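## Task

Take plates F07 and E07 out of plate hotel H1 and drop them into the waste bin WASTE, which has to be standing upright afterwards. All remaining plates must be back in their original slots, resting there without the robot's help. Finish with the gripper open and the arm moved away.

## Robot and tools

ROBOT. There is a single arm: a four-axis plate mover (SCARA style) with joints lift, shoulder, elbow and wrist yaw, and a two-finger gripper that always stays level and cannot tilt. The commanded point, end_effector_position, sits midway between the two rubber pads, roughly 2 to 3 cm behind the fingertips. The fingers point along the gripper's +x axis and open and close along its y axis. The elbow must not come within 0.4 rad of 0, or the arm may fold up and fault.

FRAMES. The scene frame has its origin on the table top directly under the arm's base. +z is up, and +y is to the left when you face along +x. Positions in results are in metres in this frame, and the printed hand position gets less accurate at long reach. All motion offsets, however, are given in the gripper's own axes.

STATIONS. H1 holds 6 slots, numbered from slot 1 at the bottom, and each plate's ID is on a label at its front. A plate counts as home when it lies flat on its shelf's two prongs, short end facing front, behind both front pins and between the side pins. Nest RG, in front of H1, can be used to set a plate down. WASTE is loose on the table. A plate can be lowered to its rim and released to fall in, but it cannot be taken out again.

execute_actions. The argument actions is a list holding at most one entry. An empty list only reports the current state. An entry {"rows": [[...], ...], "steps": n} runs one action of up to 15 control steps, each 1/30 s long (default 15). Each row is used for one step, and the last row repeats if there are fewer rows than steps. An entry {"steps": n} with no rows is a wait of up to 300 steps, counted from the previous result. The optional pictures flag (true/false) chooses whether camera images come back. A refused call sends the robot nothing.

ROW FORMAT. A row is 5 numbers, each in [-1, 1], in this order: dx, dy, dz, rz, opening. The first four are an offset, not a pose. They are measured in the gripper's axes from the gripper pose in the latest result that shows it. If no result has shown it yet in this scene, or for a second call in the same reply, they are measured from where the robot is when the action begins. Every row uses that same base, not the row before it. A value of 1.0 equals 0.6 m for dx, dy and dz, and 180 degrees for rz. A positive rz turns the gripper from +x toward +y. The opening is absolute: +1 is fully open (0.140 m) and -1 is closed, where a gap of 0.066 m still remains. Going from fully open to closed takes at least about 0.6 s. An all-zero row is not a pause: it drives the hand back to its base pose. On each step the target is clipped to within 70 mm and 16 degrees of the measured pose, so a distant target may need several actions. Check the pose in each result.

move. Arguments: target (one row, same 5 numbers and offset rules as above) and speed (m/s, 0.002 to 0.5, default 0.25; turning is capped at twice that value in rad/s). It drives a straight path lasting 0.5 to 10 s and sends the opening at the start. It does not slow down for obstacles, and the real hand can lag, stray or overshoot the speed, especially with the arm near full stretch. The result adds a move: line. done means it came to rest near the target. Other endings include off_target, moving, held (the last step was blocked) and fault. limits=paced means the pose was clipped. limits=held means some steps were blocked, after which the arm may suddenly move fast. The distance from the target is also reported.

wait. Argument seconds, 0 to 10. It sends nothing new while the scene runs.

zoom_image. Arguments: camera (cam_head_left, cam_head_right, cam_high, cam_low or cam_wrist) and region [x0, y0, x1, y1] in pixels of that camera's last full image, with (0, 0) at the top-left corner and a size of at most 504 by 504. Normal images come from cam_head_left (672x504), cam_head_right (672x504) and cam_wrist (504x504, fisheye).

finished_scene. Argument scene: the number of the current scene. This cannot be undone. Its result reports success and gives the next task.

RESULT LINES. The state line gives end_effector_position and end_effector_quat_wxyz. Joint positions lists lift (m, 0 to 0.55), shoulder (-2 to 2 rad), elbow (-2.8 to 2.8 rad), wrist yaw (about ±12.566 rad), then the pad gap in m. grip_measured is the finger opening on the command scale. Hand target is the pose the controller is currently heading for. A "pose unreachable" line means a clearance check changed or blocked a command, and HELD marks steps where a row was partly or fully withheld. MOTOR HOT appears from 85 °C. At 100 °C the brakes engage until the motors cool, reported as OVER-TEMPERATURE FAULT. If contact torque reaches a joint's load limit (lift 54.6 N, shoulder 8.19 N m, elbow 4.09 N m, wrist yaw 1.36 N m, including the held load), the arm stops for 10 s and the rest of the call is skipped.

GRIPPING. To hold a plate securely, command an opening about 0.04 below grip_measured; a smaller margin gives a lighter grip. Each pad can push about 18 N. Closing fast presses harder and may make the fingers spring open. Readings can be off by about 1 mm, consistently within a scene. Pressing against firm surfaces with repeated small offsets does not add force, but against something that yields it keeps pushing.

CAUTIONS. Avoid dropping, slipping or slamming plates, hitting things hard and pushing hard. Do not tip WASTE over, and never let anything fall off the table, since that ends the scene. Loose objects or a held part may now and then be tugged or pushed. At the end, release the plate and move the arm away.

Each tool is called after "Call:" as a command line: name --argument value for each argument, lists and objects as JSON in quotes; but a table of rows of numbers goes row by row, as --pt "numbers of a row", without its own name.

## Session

Call:
execute_actions --actions '[]'

Scene clock: 0.00 s of 9600.00 s.
end_effector_position=(+0.5922, -0.2954, +0.4196) grip_measured=+0.98 end_effector_quat_wxyz=(+0.690, -0.000, -0.000, -0.724)
Joint positions: [ 0.415 -0.828 -2.101 -4.974  0.139]
Hand target: +0.592, -0.295, +0.420; +0.690, -0.000, -0.000, -0.724

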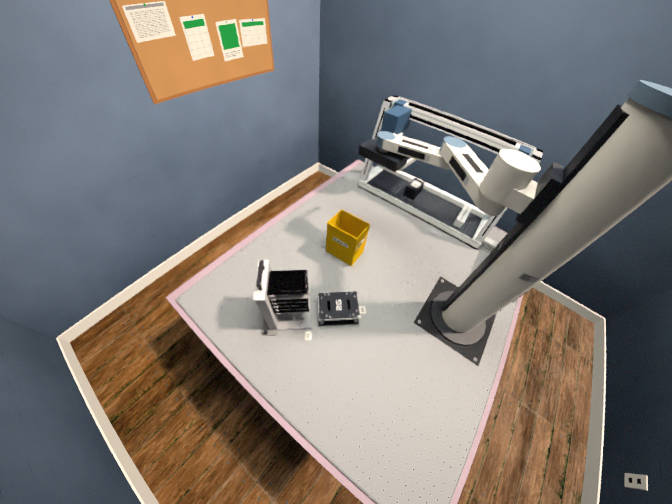

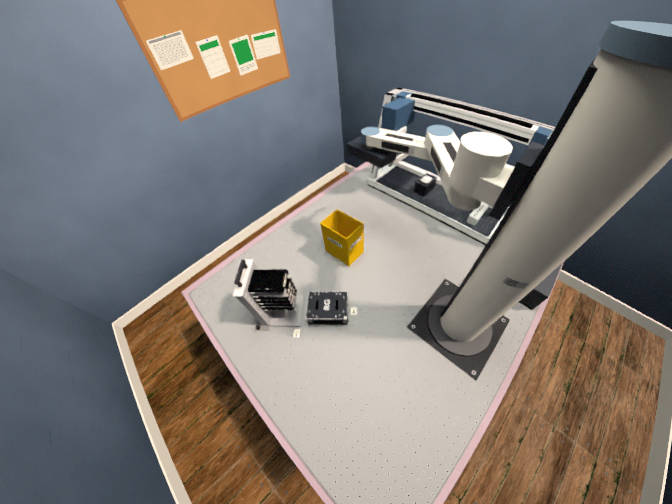

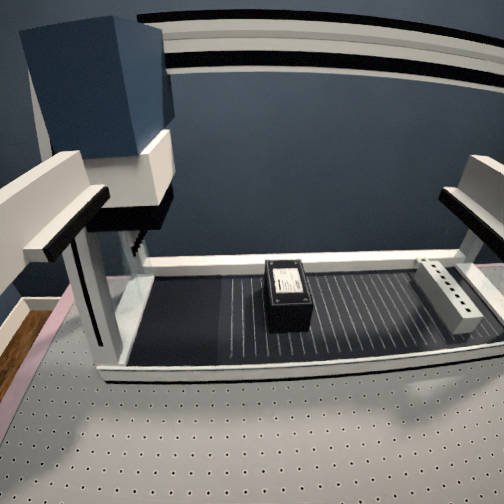

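Call:
move --target '[-0.481, -0.227, 0.05, 0.654, 0.2]' --speed 0.5

Scene clock: 22.77 s of 9600.00 s.
end_effector_position=(+0.4704, -0.0003, +0.4496) grip_measured=+0.20 end_effector_quat_wxyz=(+0.976, -0.000, -0.000, +0.216)
Joint positions: [ 0.445 -1.355 -0.684 -3.809  0.11 ]
Hand target: +0.470, -0.000, +0.450; +0.976, -0.000, -0.000, +0.216
Off the commanded pose: 0.000 m, 0 deg.
After step 90, 17.30 s passed at rest.
move: done

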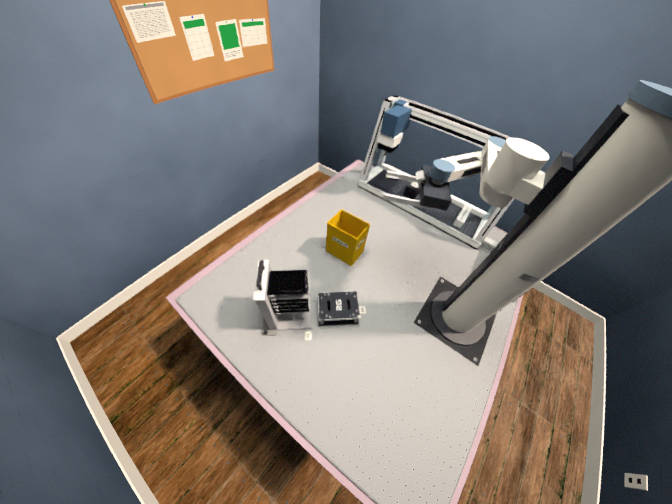

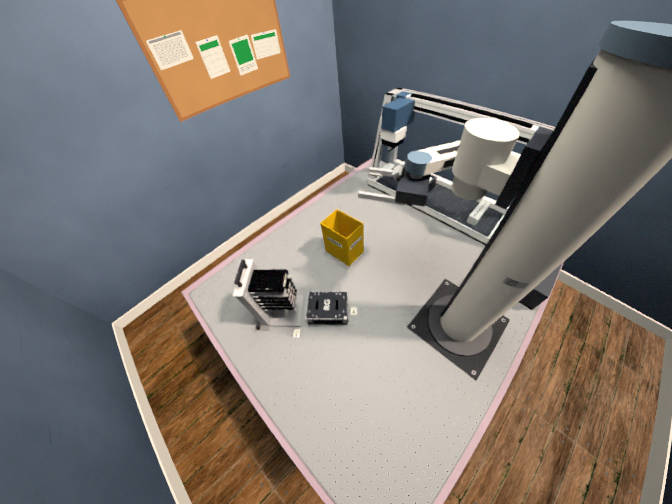

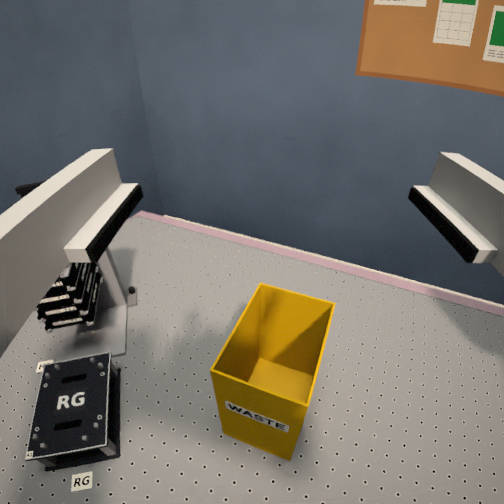

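Call:
move --target '[0.101, 0.472, -0.3, 0.0994, 0.2]' --speed 0.4

Scene clock: 76.50 s of 9600.00 s.
end_effector_position=(+0.4060, +0.2823, +0.2695) grip_measured=+0.20 end_effector_quat_wxyz=(+0.931, -0.000, -0.000, +0.365)
Joint positions: [ 0.265  0.004 -0.891 -4.65   0.11 ]
Hand target: +0.406, +0.282, +0.270; +0.931, -0.000, -0.000, +0.365
Off the commanded pose: 0.000 m, 0 deg.
After step 90, 49.27 s passed at rest.
move: done; limits=paced

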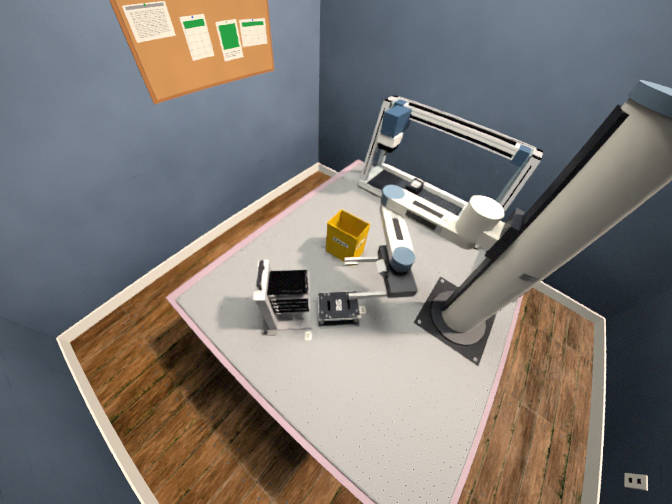

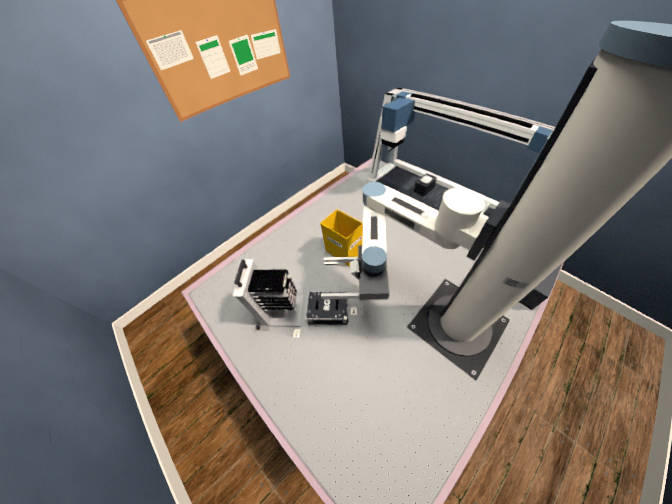

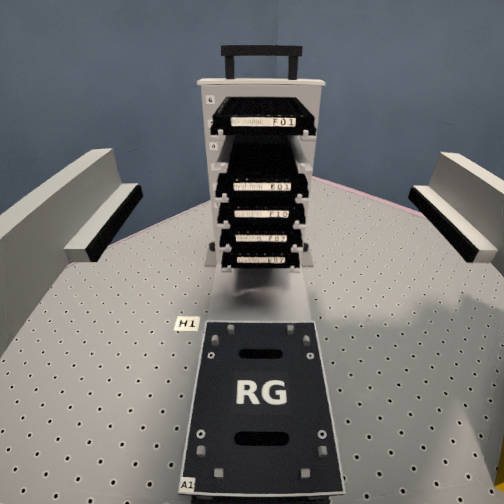

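Call:
zoom_image --camera "cam_wrist" --region '[180, 70, 340, 290]'

Region (180, 70, 340, 290) of cam_wrist's 504x504 image, scaled by 2.291, with more detail than that image has; it fills the left 367 columns of this view, and the rest is white.

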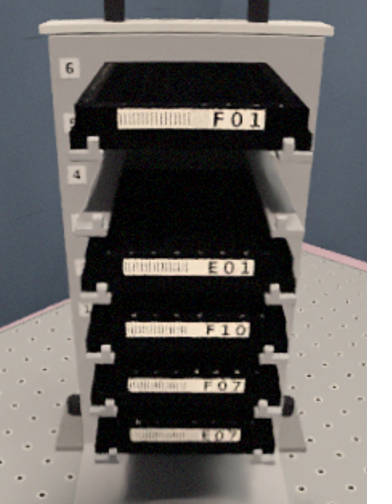

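Call:
move --target '[0.1667, 0.002, -0.19, 0, 0.2]' --speed 0.3

Call:
zoom_image --camera "cam_wrist" --region '[150, 0, 400, 280]'

Scene clock: 110.37 s of 9600.00 s.
end_effector_position=(+0.4788, +0.3510, +0.1555) grip_measured=+0.20 end_effector_quat_wxyz=(+0.931, -0.000, -0.000, +0.365)
Joint positions: [ 0.151  0.103 -1.345 -4.295  0.11 ]
Hand target: +0.479, +0.351, +0.156; +0.931, -0.000, -0.000, +0.365
Off the commanded pose: 0.000 m, 0 deg.
After step 90, 29.93 s passed at rest.
move: done

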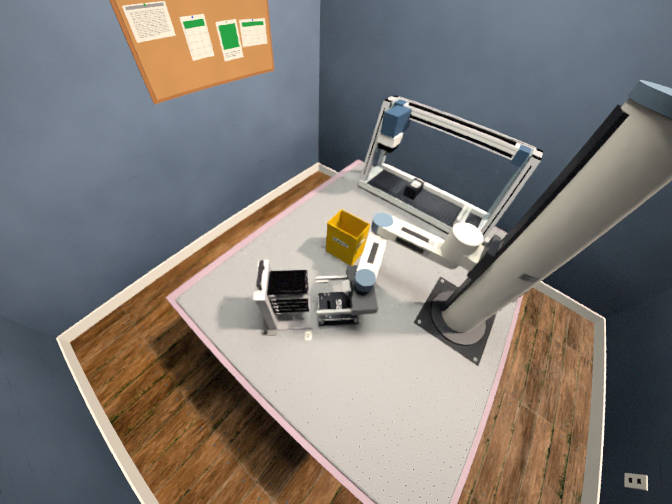

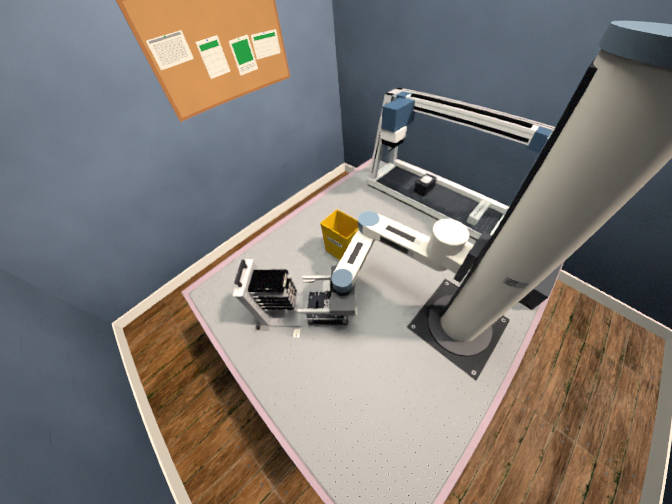

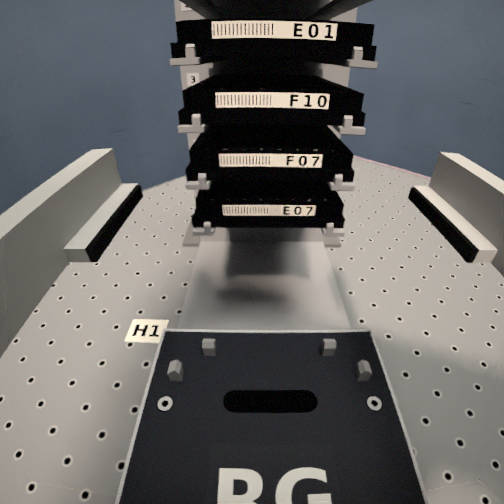

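Region (150, 0, 400, 280) of cam_wrist's 504x504 image, scaled by 1.800, with more detail than that image has; it fills the left 450 columns of this view, and the rest is white.

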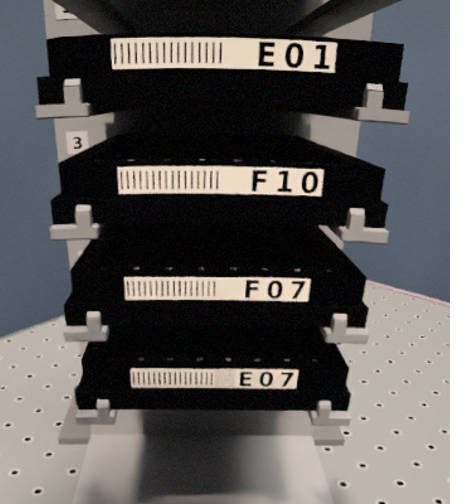

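Call:
move --target '[0.162, 0, -0.0085, 0, 0.2]' --speed 0.15

Scene clock: 120.73 s of 9600.00 s.
end_effector_position=(+0.5501, +0.4170, +0.1504) grip_measured=+0.20 end_effector_quat_wxyz=(+0.931, -0.000, -0.000, +0.364)
Joint positions: [ 0.145  0.297 -1.887 -3.947  0.11 ]
Hand target: +0.550, +0.417, +0.150; +0.931, -0.000, -0.000, +0.365
Off the commanded pose: 0.000 m, 0 deg.
After step 90, 6.37 s passed at rest.
move: done

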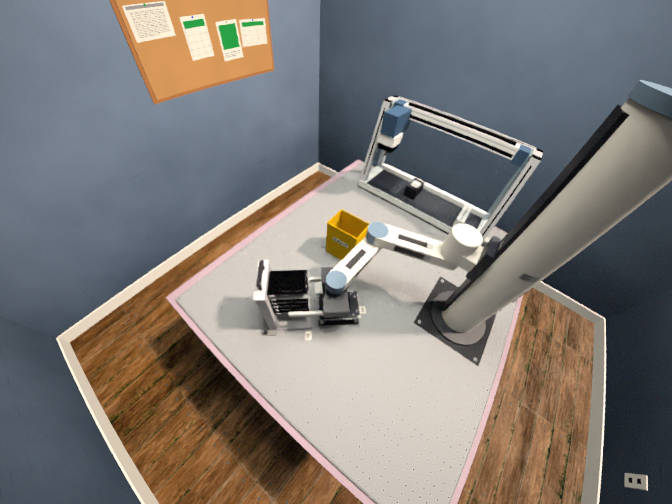

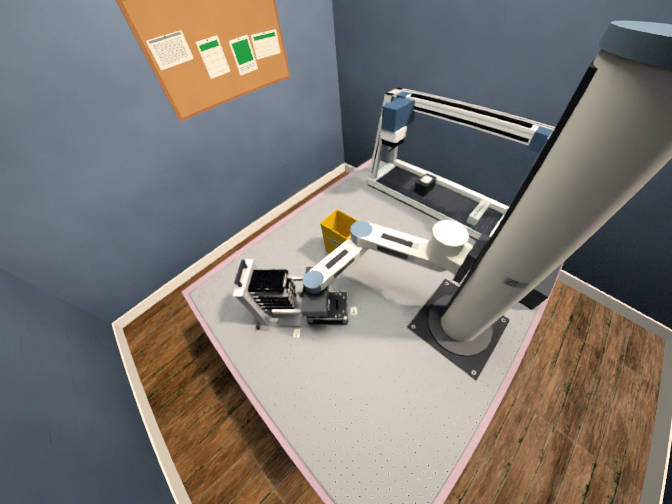

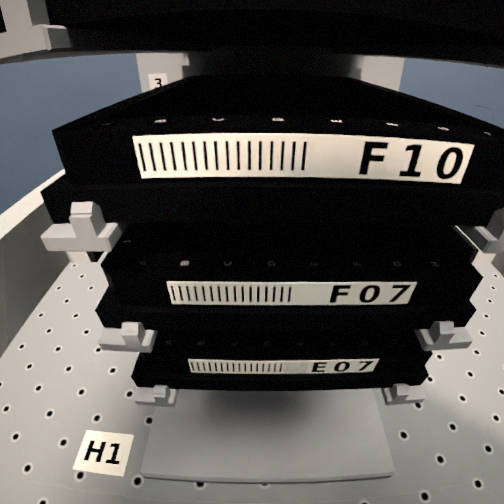

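Call:
move --target '[0.0025, 0, -0.0005, 0, -0.55]' --speed 0.05

Call:
move --target '[0, 0, 0.0115, 0, -0.55]' --speed 0.02

Scene clock: 128.23 s of 9600.00 s.
end_effector_position=(+0.5506, +0.4177, +0.1503) grip_measured=-0.50 end_effector_quat_wxyz=(+0.931, -0.000, -0.000, +0.364)
Joint positions: [ 0.145  0.301 -1.893 -3.946  0.084]
Hand target: +0.551, +0.418, +0.150; +0.931, -0.000, -0.000, +0.364
Off the commanded pose: 0.001 m, 0 deg.
After step 90, 3.80 s passed at rest.
move: done

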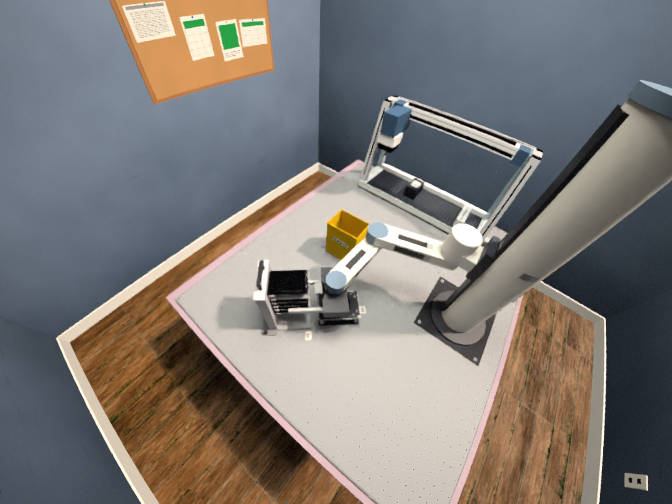

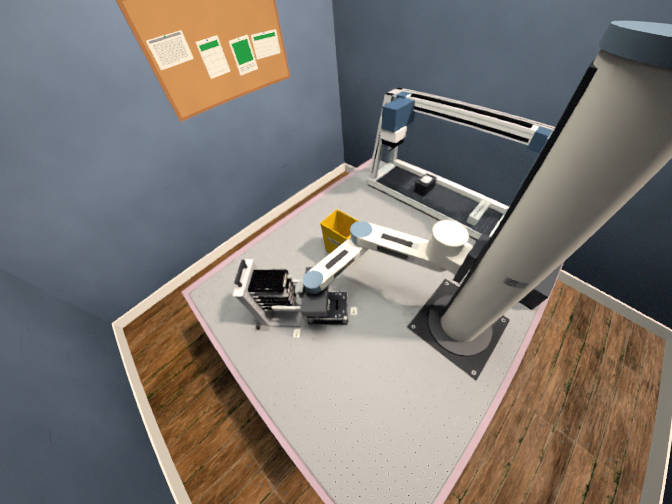

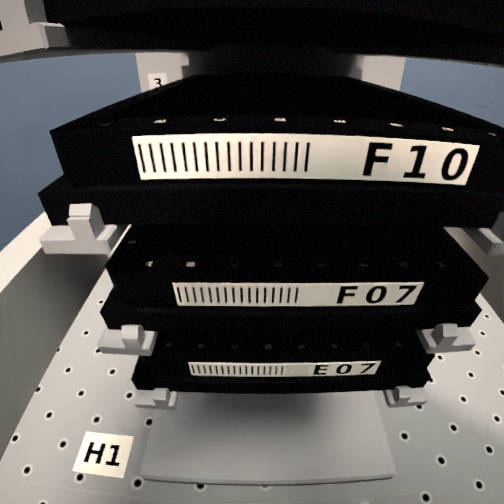

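Scene clock: 128.93 s of 9600.00 s.
end_effector_position=(+0.5504, +0.4177, +0.1572) grip_measured=-0.50 end_effector_quat_wxyz=(+0.931, -0.000, -0.000, +0.364)
Joint positions: [ 0.152  0.3   -1.892 -3.947  0.084]
Hand target: +0.551, +0.418, +0.157; +0.931, -0.000, -0.000, +0.364
Off the commanded pose: 0.000 m, 0 deg.
move: done

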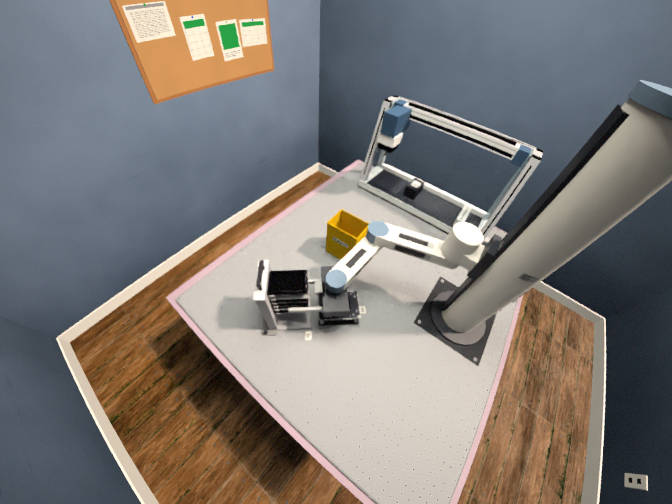

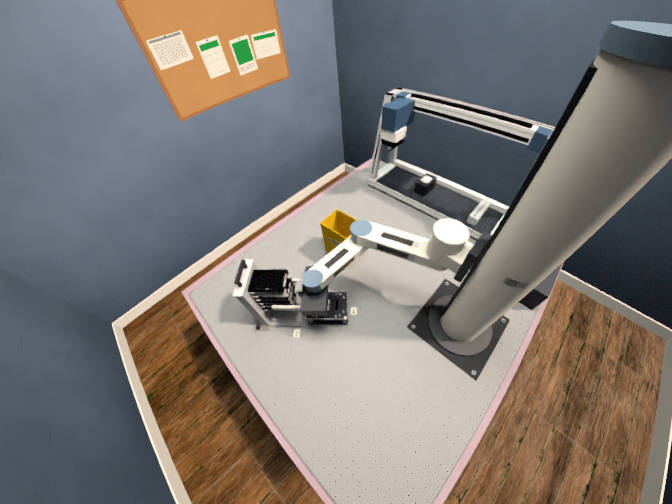

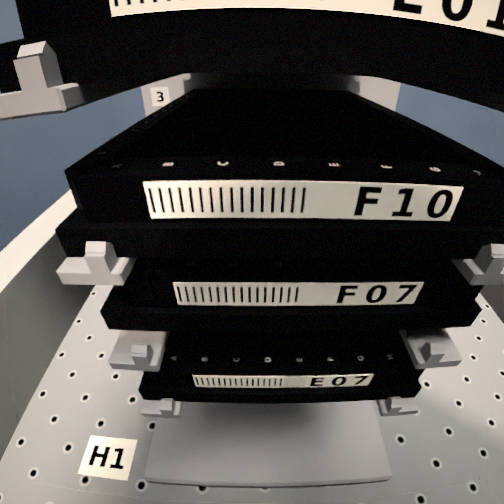

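Call:
move --target '[0, 0, 0.0017, 0, -0.55]' --speed 0.02

Call:
move --target '[-0.27, 0, 0, 0, -0.55]' --speed 0.1

Scene clock: 134.90 s of 9600.00 s.
end_effector_position=(+0.5504, +0.4177, +0.1582) grip_measured=-0.50 end_effector_quat_wxyz=(+0.932, -0.000, -0.000, +0.364)
Joint positions: [ 0.153  0.3   -1.892 -3.947  0.084]
Hand target: +0.550, +0.418, +0.158; +0.931, -0.000, -0.000, +0.364
Off the commanded pose: 0.000 m, 0 deg.
After step 90, 2.27 s passed at rest.
move: done

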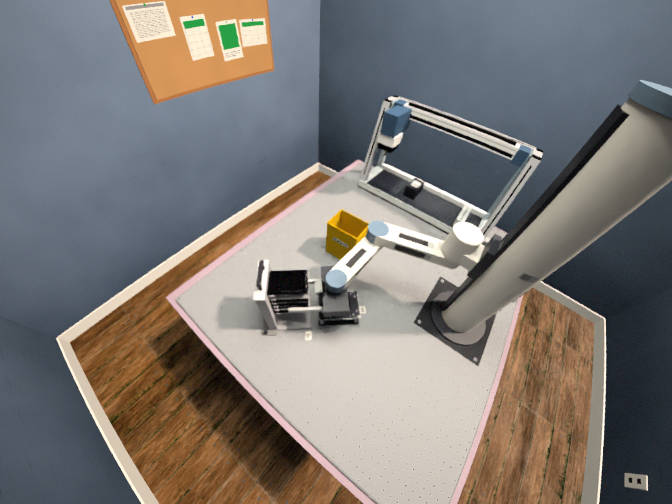

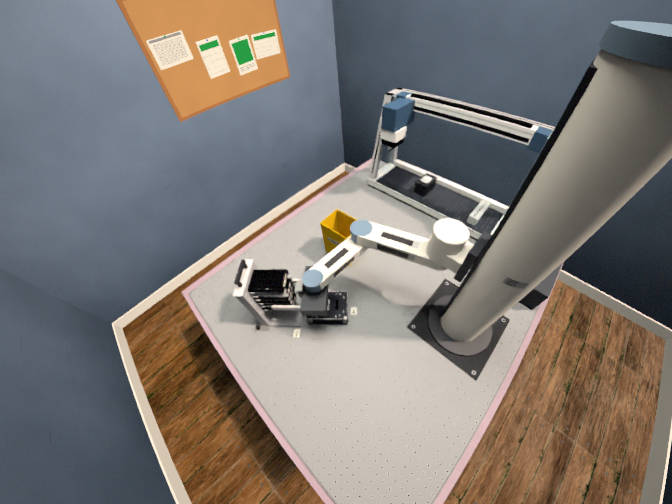

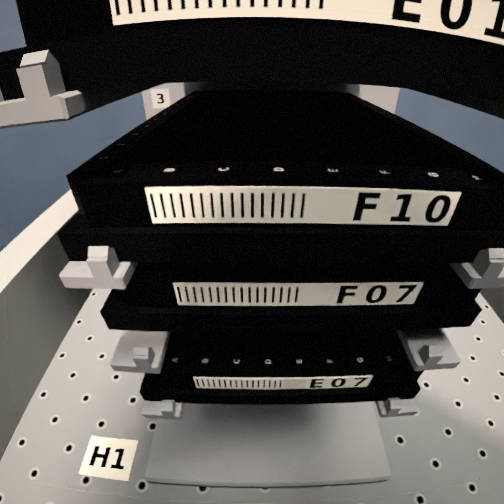

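Scene clock: 136.80 s of 9600.00 s.
end_effector_position=(+0.4311, +0.3081, +0.1581) grip_measured=-0.50 end_effector_quat_wxyz=(+0.931, -0.000, -0.000, +0.364)
Joint positions: [ 0.153  0.033 -1.048 -4.523  0.084]
Hand target: +0.431, +0.308, +0.158; +0.932, -0.000, -0.000, +0.364
Off the commanded pose: 0.000 m, 0 deg.
move: done

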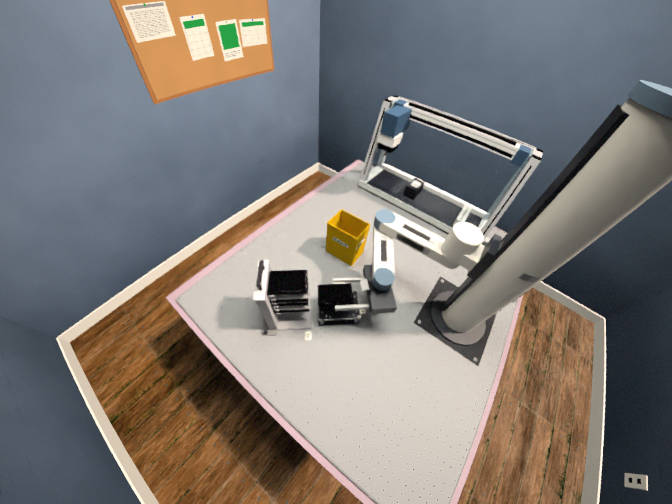

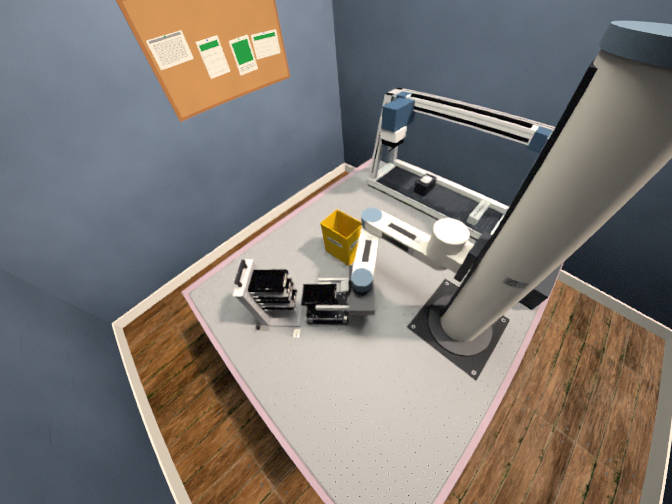

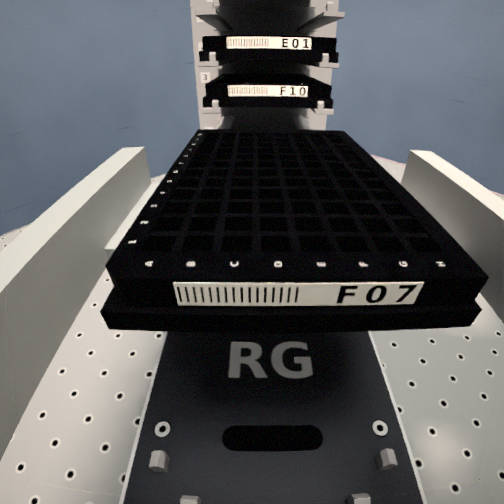

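Call:
move --target '[0, 0, 0.145, 0, -0.55]' --speed 0.25

Call:
move --target '[-0.1225, -0.5074, -0.017, -0.2193, -0.55]' --speed 0.3

Scene clock: 145.10 s of 9600.00 s.
end_effector_position=(+0.4312, +0.3081, +0.2452) grip_measured=-0.50 end_effector_quat_wxyz=(+0.931, -0.000, -0.000, +0.364)
Joint positions: [ 0.24   0.033 -1.048 -4.523  0.084]
Hand target: +0.431, +0.308, +0.245; +0.931, -0.000, -0.000, +0.364
Off the commanded pose: 0.000 m, 0 deg.
After step 90, 4.53 s passed at rest.
move: done

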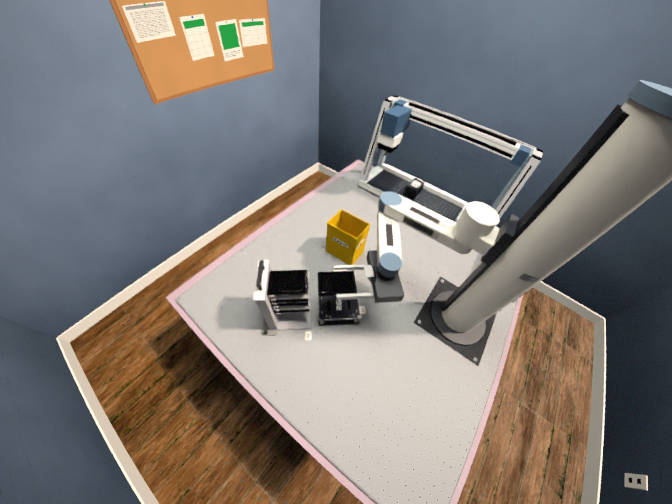

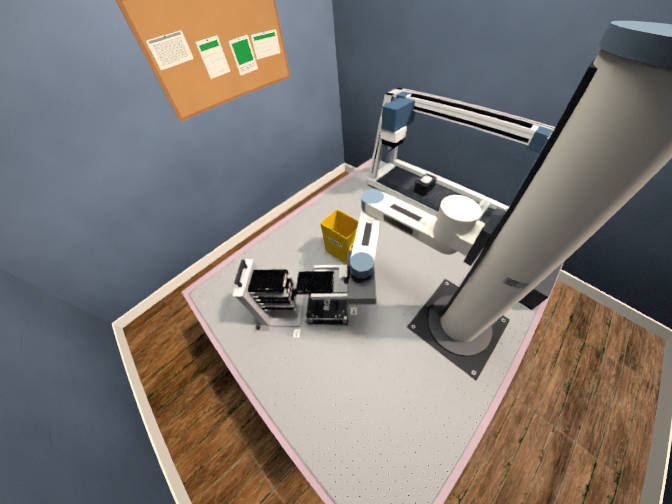

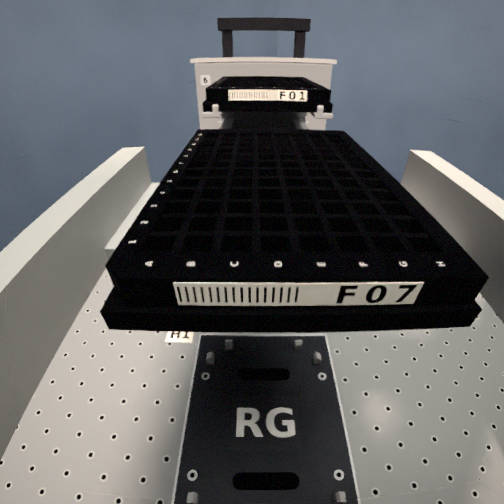

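Scene clock: 146.63 s of 9600.00 s.
end_effector_position=(+0.5836, +0.0341, +0.2350) grip_measured=-0.50 end_effector_quat_wxyz=(+1.000, -0.000, -0.000, +0.028)
Joint positions: [ 0.23  -0.805 -1.082 -4.341  0.084]
Hand target: +0.584, +0.034, +0.235; +1.000, -0.000, -0.000, +0.028
Off the commanded pose: 0.000 m, 0 deg.
move: done

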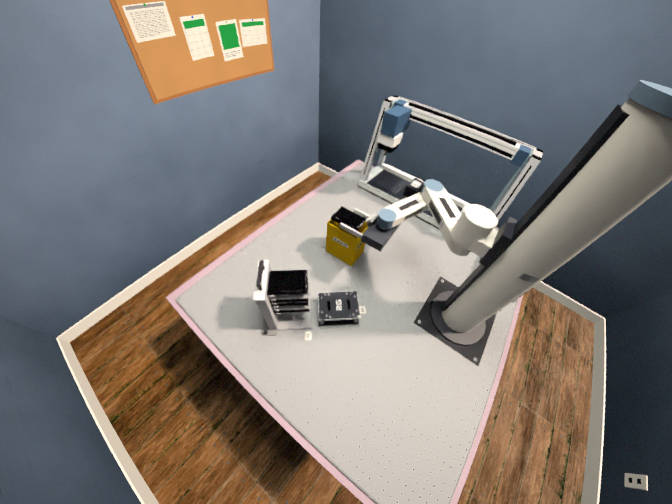

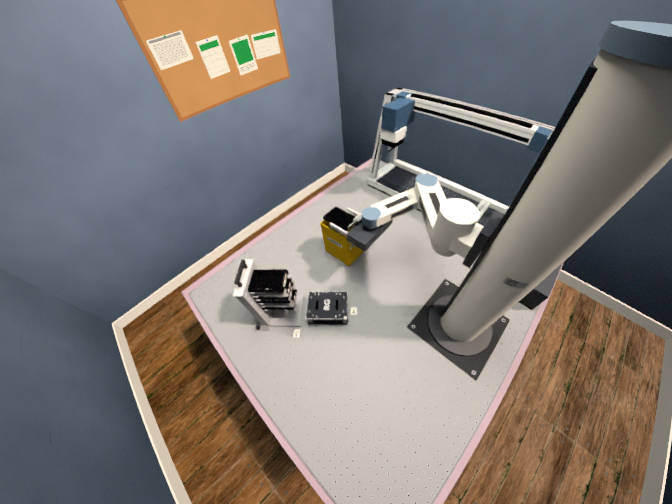

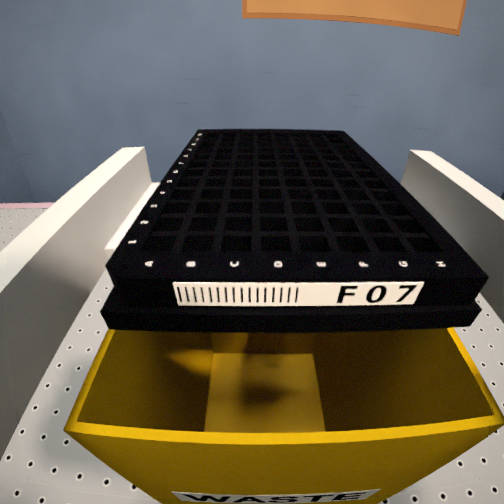

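Call:
move --target '[-0.008, 0, -0.021, 0, -0.55]' --speed 0.05

Call:
move --target '[0, 0, 0, 0, 0.2]'

Scene clock: 159.87 s of 9600.00 s.
end_effector_position=(+0.5788, +0.0339, +0.2223) grip_measured=-0.50 end_effector_quat_wxyz=(+1.000, -0.000, -0.000, +0.028)
Joint positions: [ 0.217 -0.811 -1.061 -4.356  0.084]
Hand target: +0.579, +0.034, +0.222; +1.000, -0.000, -0.000, +0.028
Off the commanded pose: 0.000 m, 0 deg.
After step 90, 9.53 s passed at rest.
move: done

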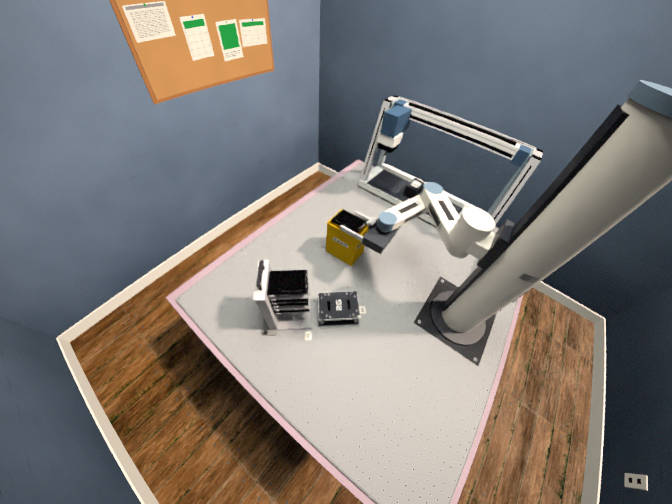

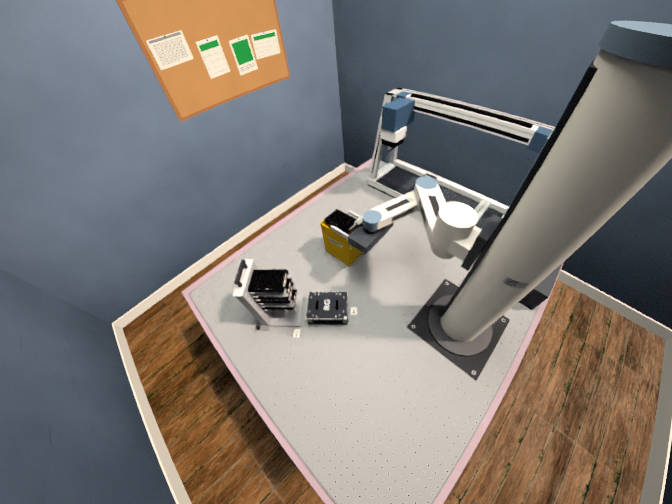

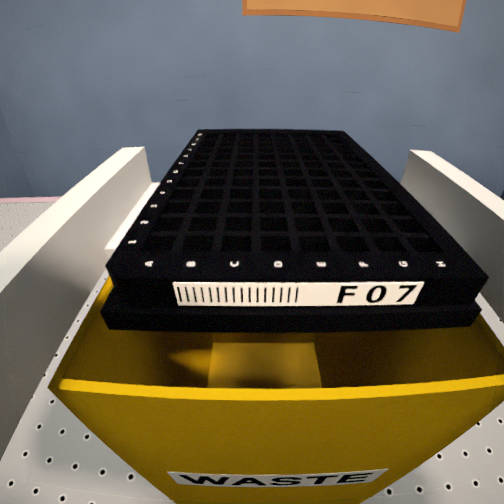

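Scene clock: 160.37 s of 9600.00 s.
end_effector_position=(+0.5788, +0.0339, +0.2223) grip_measured=+0.20 end_effector_quat_wxyz=(+1.000, -0.000, -0.000, +0.028)
Joint positions: [ 0.217 -0.811 -1.061 -4.356  0.11 ]
Hand target: +0.579, +0.034, +0.222; +1.000, -0.000, -0.000, +0.028
Off the commanded pose: 0.000 m, 0 deg.
move: done

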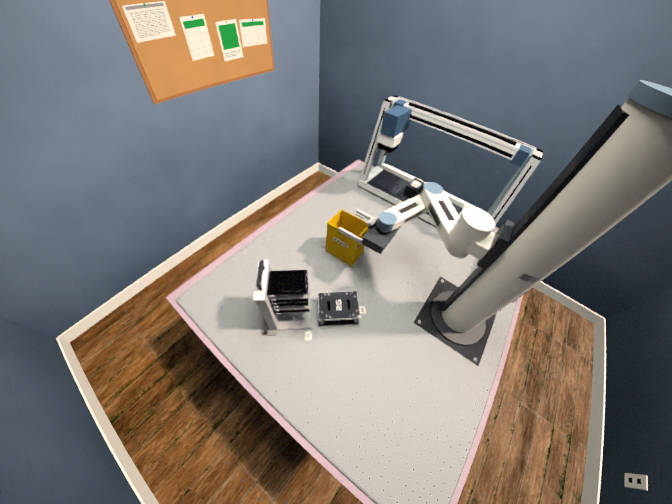

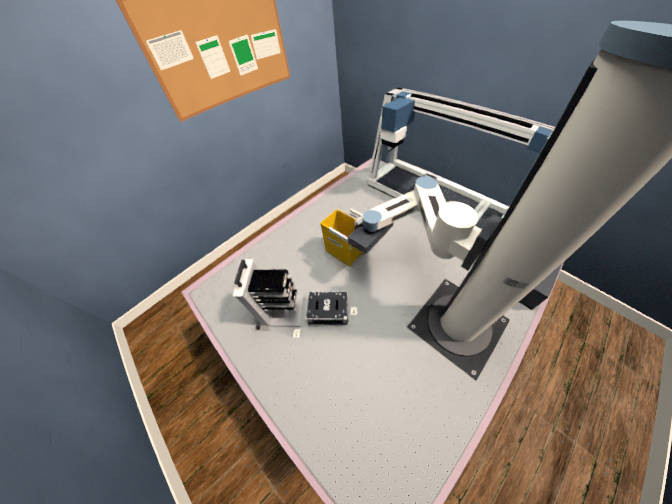

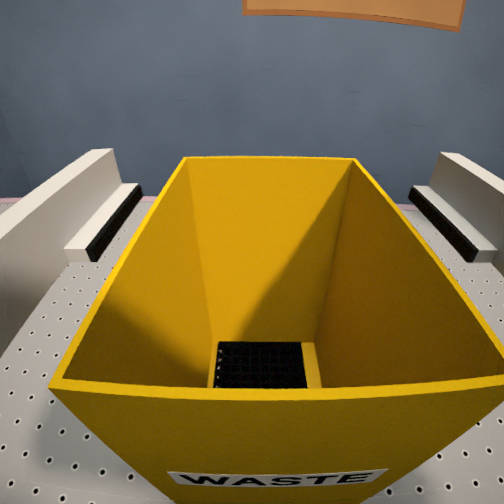

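Call:
move --target '[-0.1384, 0.538, 0.02, 0.22, 0.2]' --speed 0.35

Call:
move --target '[0, 0, -0.1868, 0, 0.2]' --speed 0.25

Call:
move --target '[0.1633, 0, 0, 0, 0.2]' --speed 0.15

Scene clock: 176.40 s of 9600.00 s.
end_effector_position=(+0.4780, +0.3517, +0.2343) grip_measured=+0.20 end_effector_quat_wxyz=(+0.931, -0.000, -0.000, +0.365)
Joint positions: [ 0.229  0.107 -1.345 -4.298  0.11 ]
Hand target: +0.478, +0.352, +0.234; +0.931, -0.000, -0.000, +0.365
Off the commanded pose: 0.000 m, 0 deg.
After step 90, 11.57 s passed at rest.
move: done

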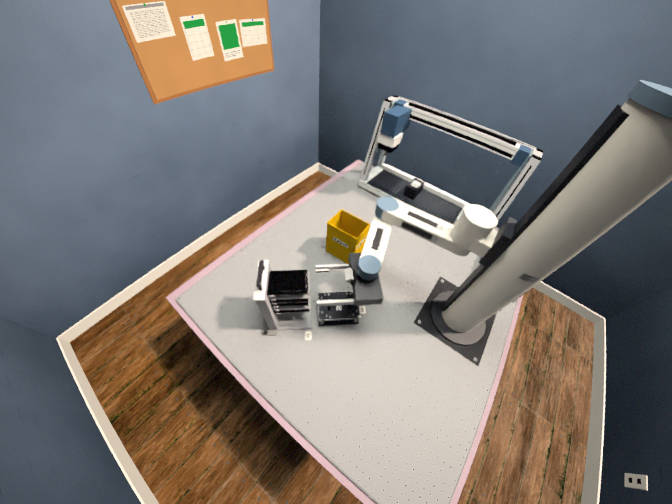

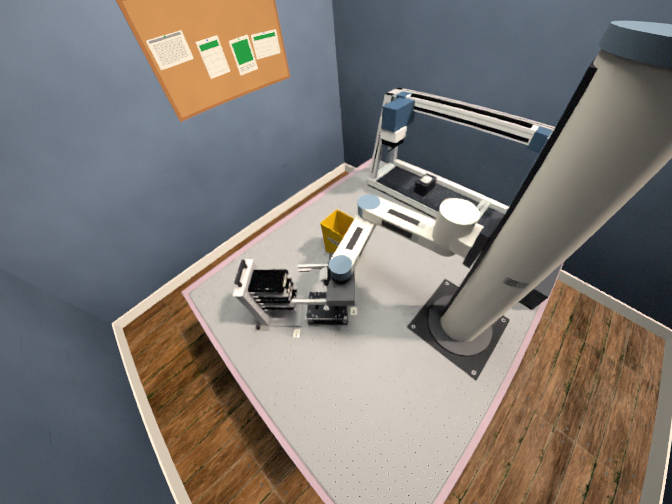

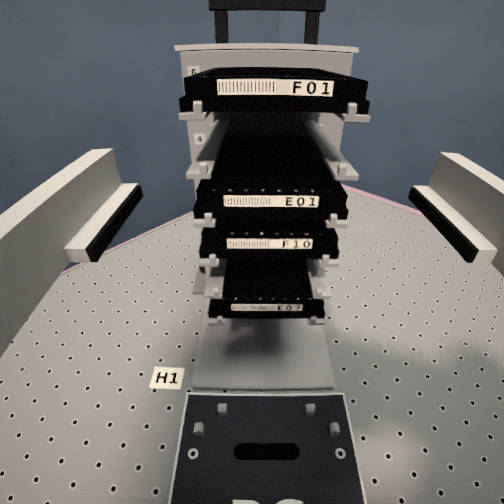

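Scene clock: 177.27 s of 9600.00 s.
end_effector_position=(+0.4780, +0.3517, +0.1222) grip_measured=+0.20 end_effector_quat_wxyz=(+0.931, -0.000, -0.000, +0.365)
Joint positions: [ 0.117  0.107 -1.345 -4.298  0.11 ]
Hand target: +0.478, +0.352, +0.122; +0.931, -0.000, -0.000, +0.365
Off the commanded pose: 0.000 m, 0 deg.
move: done

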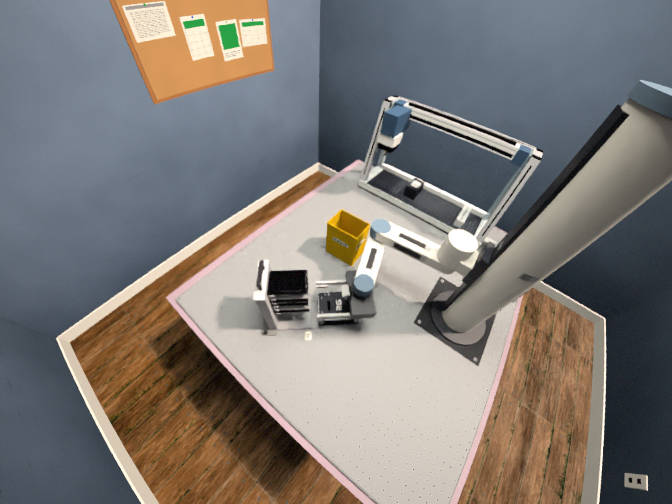

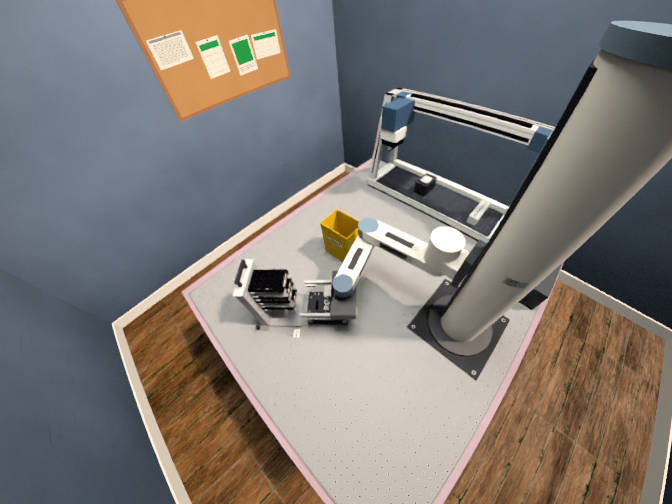

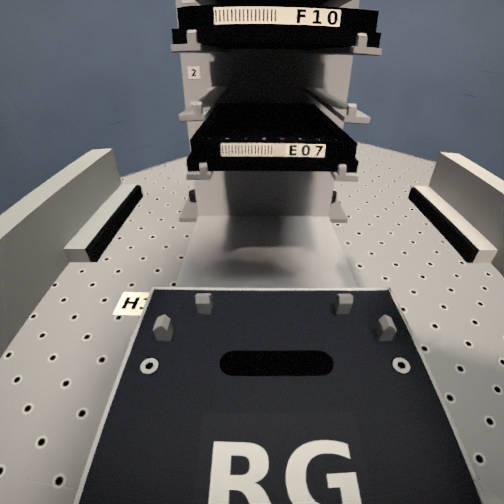

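Scene clock: 178.27 s of 9600.00 s.
end_effector_position=(+0.5499, +0.4182, +0.1222) grip_measured=+0.20 end_effector_quat_wxyz=(+0.931, -0.000, -0.000, +0.365)
Joint positions: [ 0.117  0.302 -1.892 -3.946  0.11 ]
Hand target: +0.550, +0.418, +0.122; +0.931, -0.000, -0.000, +0.365
Off the commanded pose: 0.000 m, 0 deg.
move: done

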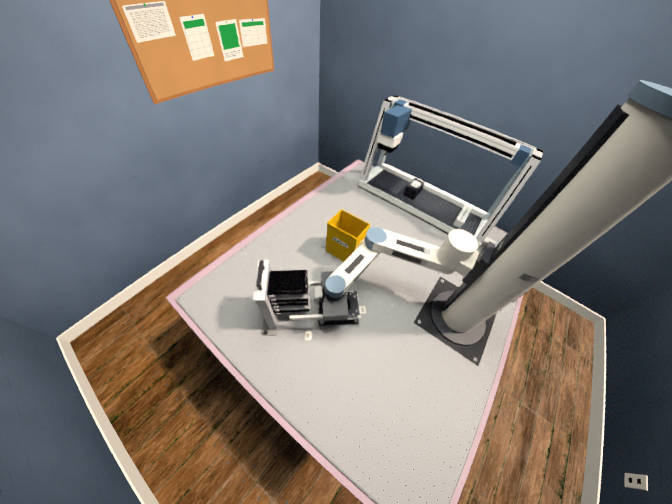

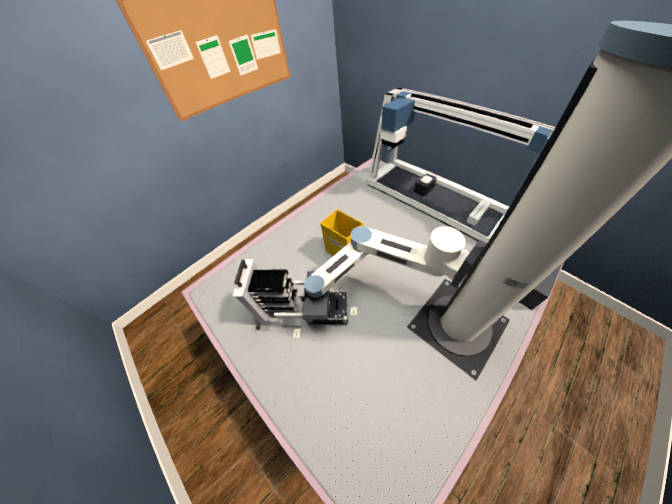

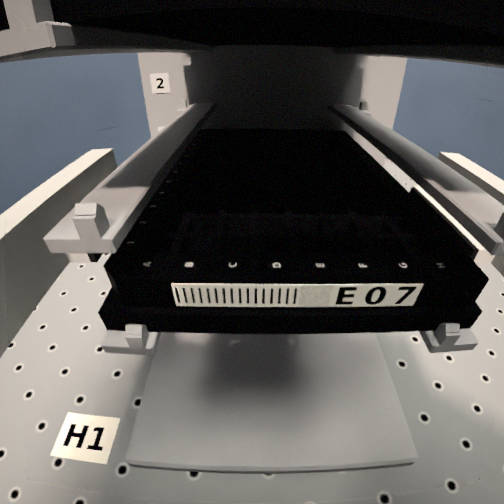

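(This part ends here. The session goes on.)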